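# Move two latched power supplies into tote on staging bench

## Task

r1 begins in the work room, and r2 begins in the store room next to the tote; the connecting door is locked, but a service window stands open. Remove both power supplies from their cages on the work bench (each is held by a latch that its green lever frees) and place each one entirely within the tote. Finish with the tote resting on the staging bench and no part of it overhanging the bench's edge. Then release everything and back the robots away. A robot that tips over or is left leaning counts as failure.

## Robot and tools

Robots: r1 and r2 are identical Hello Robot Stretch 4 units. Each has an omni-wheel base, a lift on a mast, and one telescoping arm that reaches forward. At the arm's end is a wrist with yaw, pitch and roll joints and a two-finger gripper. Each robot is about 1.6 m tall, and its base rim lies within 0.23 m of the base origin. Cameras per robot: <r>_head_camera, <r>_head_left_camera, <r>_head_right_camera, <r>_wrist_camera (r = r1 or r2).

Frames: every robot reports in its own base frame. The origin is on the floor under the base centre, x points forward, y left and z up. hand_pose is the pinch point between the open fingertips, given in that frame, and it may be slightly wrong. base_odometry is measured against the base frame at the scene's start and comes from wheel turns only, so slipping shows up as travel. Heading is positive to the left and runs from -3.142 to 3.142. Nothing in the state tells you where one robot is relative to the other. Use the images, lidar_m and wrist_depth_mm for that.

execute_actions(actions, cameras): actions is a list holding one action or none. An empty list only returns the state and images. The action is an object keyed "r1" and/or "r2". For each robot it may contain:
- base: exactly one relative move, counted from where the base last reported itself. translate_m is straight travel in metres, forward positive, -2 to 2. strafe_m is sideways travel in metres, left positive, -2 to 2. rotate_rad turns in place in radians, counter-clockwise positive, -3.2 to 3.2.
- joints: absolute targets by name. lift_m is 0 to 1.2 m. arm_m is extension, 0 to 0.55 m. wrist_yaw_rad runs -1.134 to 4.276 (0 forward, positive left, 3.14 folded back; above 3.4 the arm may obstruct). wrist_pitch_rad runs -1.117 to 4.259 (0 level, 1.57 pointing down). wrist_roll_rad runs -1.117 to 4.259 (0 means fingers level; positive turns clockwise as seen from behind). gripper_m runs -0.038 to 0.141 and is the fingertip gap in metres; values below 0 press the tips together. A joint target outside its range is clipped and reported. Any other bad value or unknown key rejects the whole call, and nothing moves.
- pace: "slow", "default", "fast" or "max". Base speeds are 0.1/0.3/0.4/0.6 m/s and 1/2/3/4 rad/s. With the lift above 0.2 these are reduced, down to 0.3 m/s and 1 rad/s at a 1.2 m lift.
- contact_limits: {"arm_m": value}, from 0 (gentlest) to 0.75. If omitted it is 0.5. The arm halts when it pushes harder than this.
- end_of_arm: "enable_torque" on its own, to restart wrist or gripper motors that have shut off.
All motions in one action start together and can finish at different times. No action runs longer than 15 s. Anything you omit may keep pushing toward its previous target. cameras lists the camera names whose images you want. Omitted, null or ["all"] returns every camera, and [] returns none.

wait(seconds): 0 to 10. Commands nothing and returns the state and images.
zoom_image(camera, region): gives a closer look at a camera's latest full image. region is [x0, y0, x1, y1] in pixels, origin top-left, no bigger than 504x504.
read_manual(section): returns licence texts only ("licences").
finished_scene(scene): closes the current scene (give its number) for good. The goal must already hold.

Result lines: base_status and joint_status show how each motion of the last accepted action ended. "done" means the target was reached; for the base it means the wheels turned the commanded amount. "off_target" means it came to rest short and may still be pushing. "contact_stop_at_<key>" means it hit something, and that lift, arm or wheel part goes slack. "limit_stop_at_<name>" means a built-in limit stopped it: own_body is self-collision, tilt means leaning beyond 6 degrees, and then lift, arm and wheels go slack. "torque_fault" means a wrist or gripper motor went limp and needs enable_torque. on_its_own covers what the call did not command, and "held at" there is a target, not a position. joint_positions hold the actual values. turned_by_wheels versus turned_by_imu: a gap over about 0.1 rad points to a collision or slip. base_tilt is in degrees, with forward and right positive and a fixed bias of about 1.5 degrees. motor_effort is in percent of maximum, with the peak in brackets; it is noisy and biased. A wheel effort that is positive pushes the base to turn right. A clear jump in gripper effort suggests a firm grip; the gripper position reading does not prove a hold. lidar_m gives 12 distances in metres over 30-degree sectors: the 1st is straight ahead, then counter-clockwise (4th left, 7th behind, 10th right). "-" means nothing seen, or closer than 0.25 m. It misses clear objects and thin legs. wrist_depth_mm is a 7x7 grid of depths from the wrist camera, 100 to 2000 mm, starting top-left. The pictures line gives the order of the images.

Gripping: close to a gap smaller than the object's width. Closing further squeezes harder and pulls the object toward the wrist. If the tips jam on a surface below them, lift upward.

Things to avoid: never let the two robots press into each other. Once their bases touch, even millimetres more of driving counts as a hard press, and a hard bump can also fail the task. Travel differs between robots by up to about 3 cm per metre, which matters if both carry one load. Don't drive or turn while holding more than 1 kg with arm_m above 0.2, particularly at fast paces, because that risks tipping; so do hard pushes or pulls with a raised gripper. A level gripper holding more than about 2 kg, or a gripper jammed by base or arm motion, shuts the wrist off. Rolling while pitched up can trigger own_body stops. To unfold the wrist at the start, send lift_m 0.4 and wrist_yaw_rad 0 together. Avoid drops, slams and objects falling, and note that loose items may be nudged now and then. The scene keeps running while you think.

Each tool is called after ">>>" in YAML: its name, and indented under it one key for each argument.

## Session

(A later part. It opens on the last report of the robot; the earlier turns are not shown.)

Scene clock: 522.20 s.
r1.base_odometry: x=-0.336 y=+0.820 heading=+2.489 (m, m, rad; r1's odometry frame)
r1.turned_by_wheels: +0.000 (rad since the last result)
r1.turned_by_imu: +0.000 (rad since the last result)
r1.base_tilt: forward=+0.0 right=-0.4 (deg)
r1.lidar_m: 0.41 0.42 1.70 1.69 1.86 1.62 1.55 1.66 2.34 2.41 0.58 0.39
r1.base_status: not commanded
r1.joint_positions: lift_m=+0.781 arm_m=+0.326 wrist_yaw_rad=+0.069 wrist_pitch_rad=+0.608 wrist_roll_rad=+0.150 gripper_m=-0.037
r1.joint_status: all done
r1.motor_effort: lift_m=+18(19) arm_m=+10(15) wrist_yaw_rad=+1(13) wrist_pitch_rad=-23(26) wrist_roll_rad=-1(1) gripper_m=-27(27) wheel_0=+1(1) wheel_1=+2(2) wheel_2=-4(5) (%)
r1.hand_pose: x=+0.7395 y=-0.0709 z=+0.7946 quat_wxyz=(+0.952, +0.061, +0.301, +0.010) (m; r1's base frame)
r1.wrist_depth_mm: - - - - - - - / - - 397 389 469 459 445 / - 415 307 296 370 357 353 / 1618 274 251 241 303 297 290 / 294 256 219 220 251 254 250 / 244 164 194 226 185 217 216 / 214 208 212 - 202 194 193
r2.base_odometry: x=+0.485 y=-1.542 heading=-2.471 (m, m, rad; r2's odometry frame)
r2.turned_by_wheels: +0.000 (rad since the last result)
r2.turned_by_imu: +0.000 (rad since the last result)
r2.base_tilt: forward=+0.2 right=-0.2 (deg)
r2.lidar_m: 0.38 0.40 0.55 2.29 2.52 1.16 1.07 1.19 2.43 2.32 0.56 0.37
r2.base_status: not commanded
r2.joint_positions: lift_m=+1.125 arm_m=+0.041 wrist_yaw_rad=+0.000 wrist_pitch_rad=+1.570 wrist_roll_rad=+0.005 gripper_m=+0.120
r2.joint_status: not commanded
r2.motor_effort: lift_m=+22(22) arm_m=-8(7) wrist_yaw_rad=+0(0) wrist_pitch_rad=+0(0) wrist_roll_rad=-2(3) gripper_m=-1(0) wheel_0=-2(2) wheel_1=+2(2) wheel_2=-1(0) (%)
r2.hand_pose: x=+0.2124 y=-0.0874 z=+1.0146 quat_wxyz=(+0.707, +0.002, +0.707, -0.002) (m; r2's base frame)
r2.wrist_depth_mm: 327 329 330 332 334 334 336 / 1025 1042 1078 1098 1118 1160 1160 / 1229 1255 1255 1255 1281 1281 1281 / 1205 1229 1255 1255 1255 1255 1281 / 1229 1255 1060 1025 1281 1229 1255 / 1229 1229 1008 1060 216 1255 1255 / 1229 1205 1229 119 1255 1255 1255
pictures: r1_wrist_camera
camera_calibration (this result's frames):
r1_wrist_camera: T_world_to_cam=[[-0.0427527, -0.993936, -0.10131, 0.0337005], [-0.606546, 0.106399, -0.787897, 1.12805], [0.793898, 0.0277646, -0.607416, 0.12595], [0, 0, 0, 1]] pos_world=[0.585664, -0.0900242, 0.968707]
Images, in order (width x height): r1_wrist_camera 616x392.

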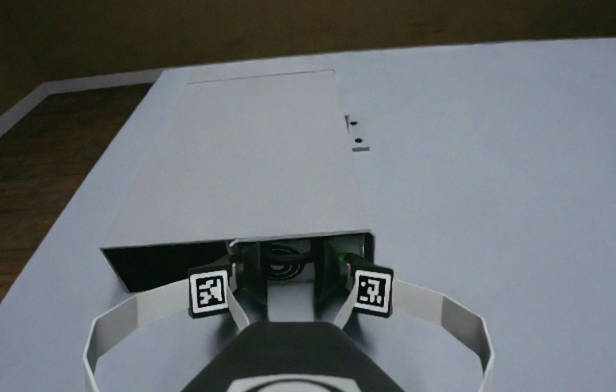

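>>> execute_actions:
  actions:
    - {"r1":{"base":{"strafe_m":0.002},"joints":{"arm_m":0.321,"lift_m":0.779},"pace":"slow"}}
  cameras: ["r1_wrist_camera"]

>>> execute_actions:
  actions:
    - {"r1":{"joints":{"arm_m":0.317},"pace":"slow"}}
  cameras: ["r1_wrist_camera"]

>>> zoom_image:
  camera: "r1_wrist_camera"
  region: [190, 180, 410, 330]

Scene clock: 523.23 s.
r1.base_odometry: x=-0.337 y=+0.818 heading=+2.489 (m, m, rad; r1's odometry frame)
r1.turned_by_wheels: +0.000 (rad since the last result)
r1.turned_by_imu: +0.000 (rad since the last result)
r1.base_tilt: forward=+0.0 right=-0.4 (deg)
r1.lidar_m: 0.40 0.42 1.69 1.66 1.90 1.63 1.56 1.68 2.31 2.43 0.55 0.43
r1.base_status: done
r1.joint_positions: lift_m=+0.779 arm_m=+0.323 wrist_yaw_rad=+0.071 wrist_pitch_rad=+0.602 wrist_roll_rad=+0.150 gripper_m=-0.037
r1.joint_status: all done
r1.motor_effort: lift_m=+19(19) arm_m=-12(14) wrist_yaw_rad=-4(6) wrist_pitch_rad=-5(23) wrist_roll_rad=+1(1) gripper_m=-29(31) wheel_0=-1(4) wheel_1=-2(3) wheel_2=+0(2) (%)
r1.hand_pose: x=+0.7374 y=-0.0703 z=+0.7940 quat_wxyz=(+0.953, +0.061, +0.298, +0.012) (m; r1's base frame)
r1.wrist_depth_mm: - - - - - - - / - - 410 389 477 462 452 / - 433 307 298 373 362 351 / 1618 278 250 242 304 298 293 / 296 258 223 222 252 254 249 / 245 224 181 225 184 218 216 / 214 209 211 - 204 195 193
r2.base_odometry: x=+0.485 y=-1.542 heading=-2.471 (m, m, rad; r2's odometry frame)
r2.turned_by_wheels: +0.000 (rad since the last result)
r2.turned_by_imu: +0.000 (rad since the last result)
r2.base_tilt: forward=+0.1 right=-0.3 (deg)
r2.lidar_m: 0.37 0.40 0.53 2.27 2.51 1.14 1.06 1.18 2.44 2.31 0.57 0.40
r2.base_status: not commanded
r2.joint_positions: lift_m=+1.125 arm_m=+0.041 wrist_yaw_rad=+0.000 wrist_pitch_rad=+1.570 wrist_roll_rad=+0.005 gripper_m=+0.120
r2.joint_status: not commanded
r2.motor_effort: lift_m=+22(22) arm_m=-7(7) wrist_yaw_rad=+0(0) wrist_pitch_rad=+0(1) wrist_roll_rad=-4(3) gripper_m=-2(1) wheel_0=-2(2) wheel_1=+2(2) wheel_2=+0(0) (%)
r2.hand_pose: x=+0.2124 y=-0.0874 z=+1.0146 quat_wxyz=(+0.707, +0.002, +0.707, -0.002) (m; r2's base frame)
r2.wrist_depth_mm: 329 329 330 332 330 332 336 / 1025 1042 1078 1078 1118 1182 1182 / 1229 1229 1229 1255 1281 1255 1281 / 1229 1229 1255 1255 1281 1255 1255 / 1229 1255 1060 1025 1255 1281 1255 / 1229 1205 1025 1025 216 1255 1255 / 1229 1229 1229 119 1229 1255 1255
pictures: r1_wrist_camera
camera_calibration (this result's frames):
r1_wrist_camera: T_world_to_cam=[[-0.040102, -0.993979, -0.10197, 0.0326777], [-0.602087, 0.105482, -0.791432, 1.12567], [0.797423, 0.0296568, -0.602691, 0.120986], [0, 0, 0, 1]] pos_world=[0.582585, -0.0898456, 0.967143]
Images, in order (width x height): r1_wrist_camera 616x392.

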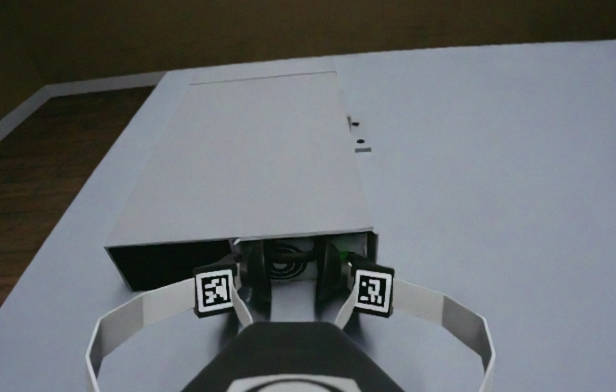

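Scene clock: 523.93 s.
r1.base_odometry: x=-0.337 y=+0.818 heading=+2.489 (m, m, rad; r1's odometry frame)
r1.turned_by_wheels: +0.000 (rad since the last result)
r1.turned_by_imu: +0.000 (rad since the last result)
r1.base_tilt: forward=+0.0 right=-0.4 (deg)
r1.lidar_m: 0.38 0.42 1.72 1.68 1.89 1.62 1.57 1.66 2.30 2.44 0.58 0.42
r1.base_status: not commanded
r1.joint_positions: lift_m=+0.779 arm_m=+0.319 wrist_yaw_rad=+0.073 wrist_pitch_rad=+0.599 wrist_roll_rad=+0.150 gripper_m=-0.037
r1.joint_status: all done
r1.motor_effort: lift_m=+19(20) arm_m=-13(15) wrist_yaw_rad=-9(11) wrist_pitch_rad=+2(5) wrist_roll_rad=-1(0) gripper_m=-30(31) wheel_0=-3(2) wheel_1=-2(2) wheel_2=+3(3) (%)
r1.hand_pose: x=+0.7342 y=-0.0699 z=+0.7947 quat_wxyz=(+0.953, +0.061, +0.296, +0.013) (m; r1's base frame)
r1.wrist_depth_mm: - - - - - - - / - - 413 392 484 466 459 / - 445 312 301 375 364 357 / 1661 315 253 247 304 298 291 / 296 262 228 222 252 256 250 / 247 228 182 227 185 219 216 / 216 211 214 - 204 195 194
r2.base_odometry: x=+0.485 y=-1.542 heading=-2.471 (m, m, rad; r2's odometry frame)
r2.turned_by_wheels: +0.000 (rad since the last result)
r2.turned_by_imu: +0.000 (rad since the last result)
r2.base_tilt: forward=+0.1 right=-0.2 (deg)
r2.lidar_m: 0.37 0.38 0.53 2.30 2.49 1.15 1.09 1.18 2.40 2.32 0.58 0.40
r2.base_status: not commanded
r2.joint_positions: lift_m=+1.125 arm_m=+0.041 wrist_yaw_rad=+0.000 wrist_pitch_rad=+1.570 wrist_roll_rad=+0.005 gripper_m=+0.120
r2.joint_status: not commanded
r2.motor_effort: lift_m=+22(22) arm_m=-7(8) wrist_yaw_rad=+0(0) wrist_pitch_rad=+0(0) wrist_roll_rad=-2(4) gripper_m=-1(1) wheel_0=-2(2) wheel_1=+2(2) wheel_2=+0(0) (%)
r2.hand_pose: x=+0.2124 y=-0.0874 z=+1.0146 quat_wxyz=(+0.707, +0.002, +0.707, -0.002) (m; r2's base frame)
r2.wrist_depth_mm: 329 329 330 332 334 334 336 / 1042 1042 1060 1098 1118 1182 1205 / 1229 1255 1255 1229 1255 1255 1255 / 1229 1229 1255 1255 1255 1255 1255 / 1229 1205 1042 1025 1255 1255 1281 / 1229 1229 1025 1025 215 1255 1281 / 1229 1229 1229 119 1255 1255 1255
pictures: r1_wrist_camera
camera_calibration (this result's frames):
r1_wrist_camera: T_world_to_cam=[[-0.038234, -0.993994, -0.10254, 0.0321528], [-0.599796, 0.104902, -0.793247, 1.12399], [0.799239, 0.0311739, -0.600204, 0.12068], [0, 0, 0, 1]] pos_world=[0.57894, -0.0897107, 0.967328]
Images, in order (width x height): r1_wrist_camera 616x392.

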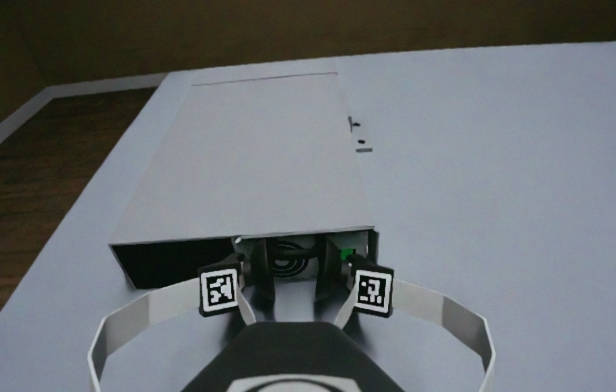

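Region (190, 180, 410, 330) of r1_wrist_camera's 616x392 image, scaled by 2.291; it fills the top 344 rows of this view, and the rest is white.

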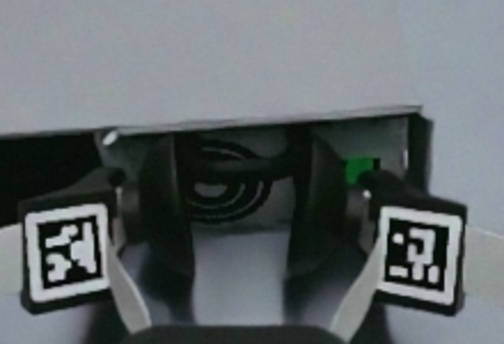

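>>> execute_actions:
  actions:
    - {"r1":{"joints":{"arm_m":0.315},"pace":"slow"}}
  cameras: ["r1_wrist_camera"]

>>> zoom_image:
  camera: "r1_wrist_camera"
  region: [190, 180, 410, 330]

Scene clock: 524.70 s.
r1.base_odometry: x=-0.337 y=+0.818 heading=+2.489 (m, m, rad; r1's odometry frame)
r1.turned_by_wheels: +0.000 (rad since the last result)
r1.turned_by_imu: +0.000 (rad since the last result)
r1.base_tilt: forward=+0.0 right=-0.3 (deg)
r1.lidar_m: 0.39 0.42 1.71 1.67 1.89 1.67 1.58 1.64 2.31 2.42 0.59 0.42
r1.base_status: not commanded
r1.joint_positions: lift_m=+0.779 arm_m=+0.317 wrist_yaw_rad=+0.073 wrist_pitch_rad=+0.598 wrist_roll_rad=+0.150 gripper_m=-0.037
r1.joint_status: all done
r1.motor_effort: lift_m=+20(20) arm_m=-14(13) wrist_yaw_rad=-10(10) wrist_pitch_rad=+3(5) wrist_roll_rad=-2(0) gripper_m=-29(30) wheel_0=-2(2) wheel_1=-2(2) wheel_2=+3(3) (%)
r1.hand_pose: x=+0.7324 y=-0.0698 z=+0.7948 quat_wxyz=(+0.953, +0.061, +0.296, +0.013) (m; r1's base frame)
r1.wrist_depth_mm: - - - - - - - / - - 413 394 488 469 459 / - 449 312 304 377 364 355 / 1618 315 254 245 307 301 296 / 298 266 228 224 254 255 250 / 247 229 183 226 184 219 217 / 215 210 213 - 204 195 194
r2.base_odometry: x=+0.485 y=-1.542 heading=-2.471 (m, m, rad; r2's odometry frame)
r2.turned_by_wheels: +0.000 (rad since the last result)
r2.turned_by_imu: +0.000 (rad since the last result)
r2.base_tilt: forward=+0.2 right=-0.2 (deg)
r2.lidar_m: 0.38 0.39 0.52 2.29 2.48 1.15 1.08 1.17 2.41 2.33 0.56 0.43
r2.base_status: not commanded
r2.joint_positions: lift_m=+1.125 arm_m=+0.041 wrist_yaw_rad=+0.000 wrist_pitch_rad=+1.570 wrist_roll_rad=+0.005 gripper_m=+0.120
r2.joint_status: not commanded
r2.motor_effort: lift_m=+22(22) arm_m=-7(7) wrist_yaw_rad=+0(0) wrist_pitch_rad=+0(1) wrist_roll_rad=-4(2) gripper_m=+0(1) wheel_0=-2(2) wheel_1=+2(2) wheel_2=+0(0) (%)
r2.hand_pose: x=+0.2124 y=-0.0874 z=+1.0146 quat_wxyz=(+0.707, +0.002, +0.707, -0.002) (m; r2's base frame)
r2.wrist_depth_mm: 329 330 329 330 332 334 336 / 1025 1042 1078 1098 1138 1160 1205 / 1255 1229 1229 1255 1255 1229 1281 / 1229 1229 1255 1281 1229 1255 1281 / 1229 1229 1060 1025 1255 1255 1255 / 1229 1229 1025 1042 216 1255 1255 / 1229 1255 1255 119 1229 1255 1255
pictures: r1_wrist_camera
camera_calibration (this result's frames):
r1_wrist_camera: T_world_to_cam=[[-0.0380984, -0.993983, -0.102696, 0.0321652], [-0.599376, 0.104962, -0.793556, 1.12295], [0.79956, 0.0313205, -0.599769, 0.121619], [0, 0, 0, 1]] pos_world=[0.577053, -0.0897045, 0.96737]
Images, in order (width x height): r1_wrist_camera 616x392.

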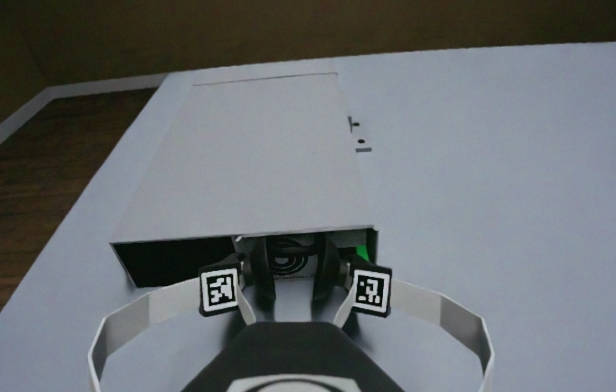

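Region (190, 180, 410, 330) of r1_wrist_camera's 616x392 image, scaled by 2.291; it fills the top 344 rows of this view, and the rest is white.

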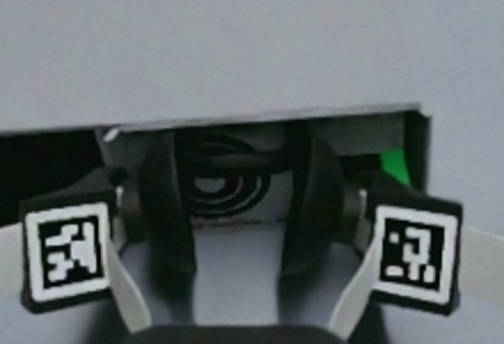

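>>> execute_actions:
  actions:
    - {"r1":{"joints":{"gripper_m":0.015,"lift_m":0.786}}}
  cameras: []

>>> execute_actions:
  actions:
    - {"r1":{"joints":{"gripper_m":0.04,"arm_m":0.285}}}
  cameras: []

>>> execute_actions:
  actions:
    - {"r1":{"joints":{"wrist_roll_rad":0.1,"wrist_yaw_rad":0.065,"lift_m":0.872}}}
  cameras: []

>>> execute_actions:
  actions:
    - {"r1":{"joints":{"arm_m":0.378,"wrist_pitch_rad":1.0},"pace":"slow"}}
  cameras: ["r1_wrist_camera"]

>>> zoom_image:
  camera: "r1_wrist_camera"
  region: [190, 180, 410, 330]

Scene clock: 527.63 s.
r1.base_odometry: x=-0.337 y=+0.818 heading=+2.489 (m, m, rad; r1's odometry frame)
r1.turned_by_wheels: +0.000 (rad since the last result)
r1.turned_by_imu: +0.000 (rad since the last result)
r1.base_tilt: forward=-0.1 right=-0.3 (deg)
r1.lidar_m: 0.39 0.43 1.72 1.67 1.90 1.64 1.57 1.66 2.30 2.42 0.57 0.43
r1.base_status: not commanded
r1.joint_positions: lift_m=+0.786 arm_m=+0.315 wrist_yaw_rad=+0.063 wrist_pitch_rad=+0.609 wrist_roll_rad=+0.151 gripper_m=+0.015
r1.joint_status: all done
r1.on_its_own: wrist_yaw_rad is at rest, and its effort (+17) is outside its rest range (-13 to +13); wrist_pitch_rad is at rest, and its effort (-25) is outside its rest range (-23 to +23)
r1.motor_effort: lift_m=+20(27) arm_m=-3(14) wrist_yaw_rad=+17(17) wrist_pitch_rad=-25(25) wrist_roll_rad=-4(3) gripper_m=-6(30) wheel_0=+1(2) wheel_1=+1(2) wheel_2=-6(6) (%)
r1.hand_pose: x=+0.7281 y=-0.0723 z=+0.7993 quat_wxyz=(+0.952, +0.062, +0.301, +0.008) (m; r1's base frame)
r1.wrist_depth_mm: - - - - - - - / - - 418 407 496 473 462 / - 445 320 309 382 373 364 / 1661 320 260 253 315 306 301 / 304 272 236 227 260 263 257 / 252 248 208 231 189 227 224 / 221 214 218 - 209 199 199
r2.base_odometry: x=+0.485 y=-1.542 heading=-2.471 (m, m, rad; r2's odometry frame)
r2.turned_by_wheels: +0.000 (rad since the last result)
r2.turned_by_imu: +0.001 (rad since the last result)
r2.base_tilt: forward=+0.1 right=-0.2 (deg)
r2.lidar_m: 0.36 0.40 0.50 2.31 2.50 1.16 1.08 1.19 2.42 2.32 0.56 0.39
r2.base_status: not commanded
r2.joint_positions: lift_m=+1.125 arm_m=+0.041 wrist_yaw_rad=+0.000 wrist_pitch_rad=+1.570 wrist_roll_rad=+0.005 gripper_m=+0.120
r2.joint_status: not commanded
r2.motor_effort: lift_m=+22(22) arm_m=-7(8) wrist_yaw_rad=+0(1) wrist_pitch_rad=-1(1) wrist_roll_rad=-4(3) gripper_m=+0(0) wheel_0=-2(3) wheel_1=+2(2) wheel_2=+0(0) (%)
r2.hand_pose: x=+0.2124 y=-0.0874 z=+1.0146 quat_wxyz=(+0.707, +0.002, +0.707, -0.002) (m; r2's base frame)
r2.wrist_depth_mm: 329 327 332 332 330 332 336 / 1025 1042 1060 1078 1138 1182 1182 / 1255 1229 1255 1281 1281 1281 1255 / 1229 1229 1255 1229 1229 1229 1255 / 1229 1229 1042 1042 1255 1255 1255 / 1229 1229 1042 1025 216 1255 1255 / 1229 1229 1229 119 1229 1281 1255
pictures: none
No camera images: the call's "cameras" was empty. Leave "cameras" out to get every camera's image.

Scene clock: 528.63 s.
r1.base_odometry: x=-0.337 y=+0.818 heading=+2.489 (m, m, rad; r1's odometry frame)
r1.turned_by_wheels: +0.000 (rad since the last result)
r1.turned_by_imu: +0.000 (rad since the last result)
r1.base_tilt: forward=+0.1 right=-0.3 (deg)
r1.lidar_m: 0.39 0.41 1.70 1.67 1.86 1.64 1.57 1.65 2.31 2.43 0.55 0.44
r1.base_status: not commanded
r1.joint_positions: lift_m=+0.786 arm_m=+0.287 wrist_yaw_rad=+0.070 wrist_pitch_rad=+0.602 wrist_roll_rad=+0.150 gripper_m=+0.040
r1.joint_status: all done
r1.motor_effort: lift_m=+20(20) arm_m=-9(10) wrist_yaw_rad=-1(16) wrist_pitch_rad=-4(26) wrist_roll_rad=-2(2) gripper_m=-2(12) wheel_0=-1(2) wheel_1=-1(1) wheel_2=-1(6) (%)
r1.hand_pose: x=+0.7008 y=-0.0706 z=+0.8009 quat_wxyz=(+0.953, +0.061, +0.298, +0.011) (m; r1's base frame)
r1.wrist_depth_mm: - - - - - - - / - - 439 410 504 480 469 / - 459 325 315 392 382 370 / 1708 327 271 260 319 310 303 / 317 287 273 266 268 265 258 / 254 249 197 235 196 230 224 / 223 217 221 - 209 201 200
r2.base_odometry: x=+0.485 y=-1.542 heading=-2.471 (m, m, rad; r2's odometry frame)
r2.turned_by_wheels: +0.000 (rad since the last result)
r2.turned_by_imu: +0.000 (rad since the last result)
r2.base_tilt: forward=+0.1 right=-0.2 (deg)
r2.lidar_m: 0.36 0.38 0.54 2.28 2.52 1.17 1.08 1.17 2.41 2.32 0.57 0.40
r2.base_status: not commanded
r2.joint_positions: lift_m=+1.125 arm_m=+0.041 wrist_yaw_rad=+0.000 wrist_pitch_rad=+1.570 wrist_roll_rad=+0.005 gripper_m=+0.120
r2.joint_status: not commanded
r2.motor_effort: lift_m=+22(22) arm_m=-7(7) wrist_yaw_rad=+0(0) wrist_pitch_rad=-1(0) wrist_roll_rad=-4(4) gripper_m=-1(1) wheel_0=-2(2) wheel_1=+2(2) wheel_2=+0(0) (%)
r2.hand_pose: x=+0.2124 y=-0.0874 z=+1.0146 quat_wxyz=(+0.707, +0.002, +0.707, -0.002) (m; r2's base frame)
r2.wrist_depth_mm: 329 329 332 332 332 334 334 / 1025 1060 1078 1078 1138 1160 1182 / 1255 1255 1255 1255 1255 1255 1281 / 1229 1255 1229 1255 1255 1255 1255 / 1229 1255 1042 1025 1255 1255 1255 / 1229 1229 1025 1025 215 1255 1281 / 1229 1229 1229 119 1229 1229 1255
pictures: none
No camera images: the call's "cameras" was empty. Leave "cameras" out to get every camera's image.

Scene clock: 530.00 s.
r1.base_odometry: x=-0.337 y=+0.818 heading=+2.489 (m, m, rad; r1's odometry frame)
r1.turned_by_wheels: +0.000 (rad since the last result)
r1.turned_by_imu: +0.000 (rad since the last result)
r1.base_tilt: forward=+0.0 right=-0.4 (deg)
r1.lidar_m: 0.39 0.42 1.72 1.66 1.89 1.65 1.55 1.64 2.31 2.41 0.59 0.42
r1.base_status: not commanded
r1.joint_positions: lift_m=+0.872 arm_m=+0.287 wrist_yaw_rad=+0.065 wrist_pitch_rad=+0.602 wrist_roll_rad=+0.100 gripper_m=+0.040
r1.joint_status: all done
r1.motor_effort: lift_m=+23(23) arm_m=-9(9) wrist_yaw_rad=-2(0) wrist_pitch_rad=-6(5) wrist_roll_rad=-2(1) gripper_m=-3(5) wheel_0=-1(1) wheel_1=-1(0) wheel_2=-1(1) (%)
r1.hand_pose: x=+0.7005 y=-0.0717 z=+0.8867 quat_wxyz=(+0.954, +0.038, +0.297, +0.016) (m; r1's base frame)
r1.wrist_depth_mm: - - - - - - - / - - - - - - - / - - 544 484 559 559 549 / 1708 1618 402 394 455 452 442 / 1430 410 334 332 387 384 375 / 1205 338 198 300 195 330 327 / 683 301 307 - 300 290 291
r2.base_odometry: x=+0.485 y=-1.542 heading=-2.471 (m, m, rad; r2's odometry frame)
r2.turned_by_wheels: +0.000 (rad since the last result)
r2.turned_by_imu: +0.000 (rad since the last result)
r2.base_tilt: forward=+0.1 right=-0.2 (deg)
r2.lidar_m: 0.37 0.40 0.53 2.30 2.51 1.15 1.09 1.15 2.41 2.34 0.59 0.40
r2.base_status: not commanded
r2.joint_positions: lift_m=+1.125 arm_m=+0.041 wrist_yaw_rad=+0.000 wrist_pitch_rad=+1.570 wrist_roll_rad=+0.005 gripper_m=+0.120
r2.joint_status: not commanded
r2.motor_effort: lift_m=+22(22) arm_m=-7(7) wrist_yaw_rad=+0(0) wrist_pitch_rad=-1(1) wrist_roll_rad=-1(2) gripper_m=-1(1) wheel_0=-3(2) wheel_1=+2(2) wheel_2=+0(0) (%)
r2.hand_pose: x=+0.2124 y=-0.0874 z=+1.0146 quat_wxyz=(+0.707, +0.002, +0.707, -0.002) (m; r2's base frame)
r2.wrist_depth_mm: 327 330 330 330 332 336 334 / 1008 1042 1078 1098 1118 1160 1205 / 1255 1229 1255 1255 1255 1255 1281 / 1229 1229 1229 1229 1255 1255 1281 / 1229 1255 1060 1060 1255 1255 1255 / 1205 1255 1008 1025 216 1255 1255 / 1205 1229 1255 119 1255 1255 1255
pictures: none
No camera images: the call's "cameras" was empty. Leave "cameras" out to get every camera's image.

Scene clock: 532.20 s.
r1.base_odometry: x=-0.337 y=+0.818 heading=+2.489 (m, m, rad; r1's odometry frame)
r1.turned_by_wheels: +0.000 (rad since the last result)
r1.turned_by_imu: +0.000 (rad since the last result)
r1.base_tilt: forward=+0.0 right=-0.3 (deg)
r1.lidar_m: 0.38 0.40 1.70 1.67 1.90 1.64 1.56 1.65 2.30 2.43 0.58 0.42
r1.base_status: not commanded
r1.joint_positions: lift_m=+0.872 arm_m=+0.376 wrist_yaw_rad=+0.065 wrist_pitch_rad=+1.001 wrist_roll_rad=+0.100 gripper_m=+0.040
r1.joint_status: all done
r1.motor_effort: lift_m=+23(23) arm_m=+9(10) wrist_yaw_rad=-1(3) wrist_pitch_rad=-2(5) wrist_roll_rad=-2(1) gripper_m=-4(4) wheel_0=-1(1) wheel_1=-1(1) wheel_2=-1(1) (%)
r1.hand_pose: x=+0.7083 y=-0.0771 z=+0.8071 quat_wxyz=(+0.877, +0.028, +0.480, +0.004) (m; r1's base frame)
r1.wrist_depth_mm: 1499 389 324 324 394 389 389 / 1366 349 291 291 353 357 355 / 1229 274 265 264 320 322 322 / 300 251 247 248 296 293 294 / 272 273 268 266 272 272 272 / 253 253 196 251 195 253 252 / 238 236 240 - 239 236 237
r2.base_odometry: x=+0.485 y=-1.542 heading=-2.471 (m, m, rad; r2's odometry frame)
r2.turned_by_wheels: +0.000 (rad since the last result)
r2.turned_by_imu: +0.001 (rad since the last result)
r2.base_tilt: forward=+0.1 right=-0.2 (deg)
r2.lidar_m: 0.37 0.41 0.52 2.30 2.49 1.15 1.08 1.14 2.42 2.33 0.58 0.39
r2.base_status: not commanded
r2.joint_positions: lift_m=+1.125 arm_m=+0.041 wrist_yaw_rad=+0.000 wrist_pitch_rad=+1.570 wrist_roll_rad=+0.005 gripper_m=+0.120
r2.joint_status: not commanded
r2.motor_effort: lift_m=+22(22) arm_m=-7(7) wrist_yaw_rad=+0(0) wrist_pitch_rad=-1(1) wrist_roll_rad=-1(2) gripper_m=+0(1) wheel_0=-2(2) wheel_1=+2(2) wheel_2=+0(0) (%)
r2.hand_pose: x=+0.2124 y=-0.0874 z=+1.0146 quat_wxyz=(+0.707, +0.002, +0.707, -0.002) (m; r2's base frame)
r2.wrist_depth_mm: 329 329 330 332 332 334 336 / 1025 1042 1078 1078 1138 1182 1182 / 1229 1255 1255 1255 1255 1281 1281 / 1229 1255 1255 1255 1255 1229 1281 / 1229 1229 1042 1025 1255 1255 1281 / 1229 1255 1025 1025 216 1255 1229 / 1229 1229 1229 119 1229 1229 1255
pictures: r1_wrist_camera
camera_calibration (this result's frames):
r1_wrist_camera: T_world_to_cam=[[-0.0353799, -0.999073, -0.0245232, -0.0401646], [-0.863721, 0.0429122, -0.50214, 1.06628], [0.502726, 0.00341553, -0.864439, 0.570211], [0, 0, 0, 1]] pos_world=[0.632891, -0.0878315, 1.02735]
Images, in order (width x height): r1_wrist_camera 616x392.

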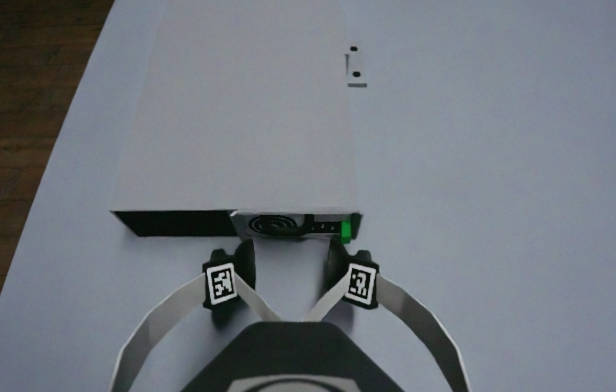

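Region (190, 180, 410, 330) of r1_wrist_camera's 616x392 image, scaled by 2.291; it fills the top 344 rows of this view, and the rest is white.

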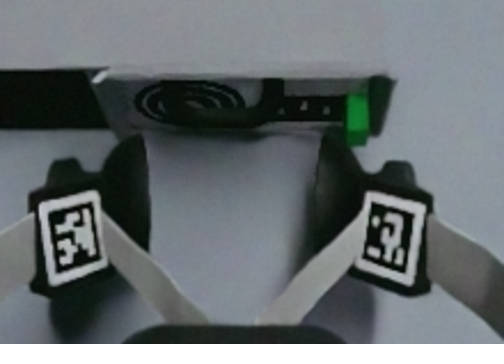

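>>> execute_actions:
  actions:
    - {"r1":{"base":{"strafe_m":0.003},"joints":{"arm_m":0.388},"pace":"slow"}}
  cameras: ["r1_wrist_camera"]

>>> zoom_image:
  camera: "r1_wrist_camera"
  region: [190, 180, 410, 330]

Scene clock: 533.27 s.
r1.base_odometry: x=-0.339 y=+0.816 heading=+2.489 (m, m, rad; r1's odometry frame)
r1.turned_by_wheels: +0.000 (rad since the last result)
r1.turned_by_imu: +0.000 (rad since the last result)
r1.base_tilt: forward=-0.1 right=-0.3 (deg)
r1.lidar_m: 0.40 0.42 1.69 1.65 1.87 1.61 1.58 1.65 2.26 2.44 0.55 0.42
r1.base_status: done
r1.joint_positions: lift_m=+0.872 arm_m=+0.386 wrist_yaw_rad=+0.065 wrist_pitch_rad=+1.001 wrist_roll_rad=+0.100 gripper_m=+0.040
r1.joint_status: all done
r1.motor_effort: lift_m=+23(23) arm_m=+9(9) wrist_yaw_rad=-1(2) wrist_pitch_rad=-3(3) wrist_roll_rad=-2(2) gripper_m=-2(4) wheel_0=-2(3) wheel_1=+0(2) wheel_2=+0(0) (%)
r1.hand_pose: x=+0.7183 y=-0.0771 z=+0.8071 quat_wxyz=(+0.877, +0.028, +0.480, +0.004) (m; r1's base frame)
r1.wrist_depth_mm: 1499 392 325 322 389 387 392 / 1308 347 291 290 357 355 355 / 1205 276 264 265 320 320 322 / 301 248 243 244 294 294 294 / 273 273 265 256 273 272 272 / 253 253 196 250 196 254 253 / 236 236 240 - 238 236 237
r2.base_odometry: x=+0.485 y=-1.542 heading=-2.471 (m, m, rad; r2's odometry frame)
r2.turned_by_wheels: +0.000 (rad since the last result)
r2.turned_by_imu: +0.000 (rad since the last result)
r2.base_tilt: forward=+0.1 right=-0.2 (deg)
r2.lidar_m: 0.38 0.39 0.54 2.29 2.49 1.16 1.09 1.19 2.42 2.32 0.55 0.40
r2.base_status: not commanded
r2.joint_positions: lift_m=+1.125 arm_m=+0.041 wrist_yaw_rad=+0.000 wrist_pitch_rad=+1.570 wrist_roll_rad=+0.005 gripper_m=+0.120
r2.joint_status: not commanded
r2.motor_effort: lift_m=+22(22) arm_m=-7(8) wrist_yaw_rad=+0(0) wrist_pitch_rad=+0(1) wrist_roll_rad=-3(4) gripper_m=-2(1) wheel_0=-2(2) wheel_1=+2(2) wheel_2=+0(0) (%)
r2.hand_pose: x=+0.2124 y=-0.0874 z=+1.0146 quat_wxyz=(+0.707, +0.002, +0.707, -0.002) (m; r2's base frame)
r2.wrist_depth_mm: 327 329 330 332 330 336 336 / 1025 1060 1060 1098 1138 1205 1182 / 1229 1255 1229 1255 1255 1255 1229 / 1229 1229 1255 1229 1281 1255 1281 / 1229 1255 1060 1025 1229 1255 1281 / 1229 1255 1025 1025 216 1255 1255 / 1229 1229 1229 119 1229 1255 1255
pictures: r1_wrist_camera
camera_calibration (this result's frames):
r1_wrist_camera: T_world_to_cam=[[-0.03538, -0.999073, -0.0245231, -0.0398108], [-0.863722, 0.0429122, -0.502139, 1.07492], [0.502726, 0.00341545, -0.864439, 0.565185], [0, 0, 0, 1]] pos_world=[0.642892, -0.0878315, 1.02735]
Images, in order (width x height): r1_wrist_camera 616x392.

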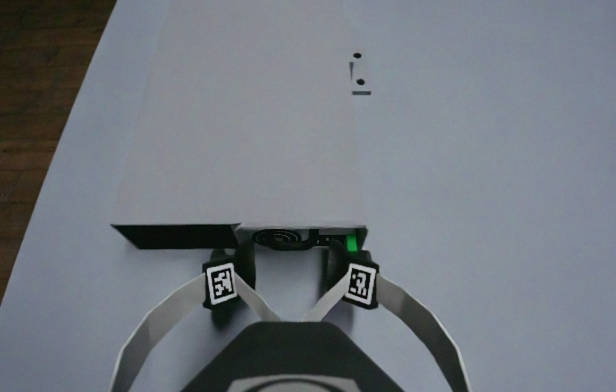

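Region (190, 180, 410, 330) of r1_wrist_camera's 616x392 image, scaled by 2.291; it fills the top 344 rows of this view, and the rest is white.

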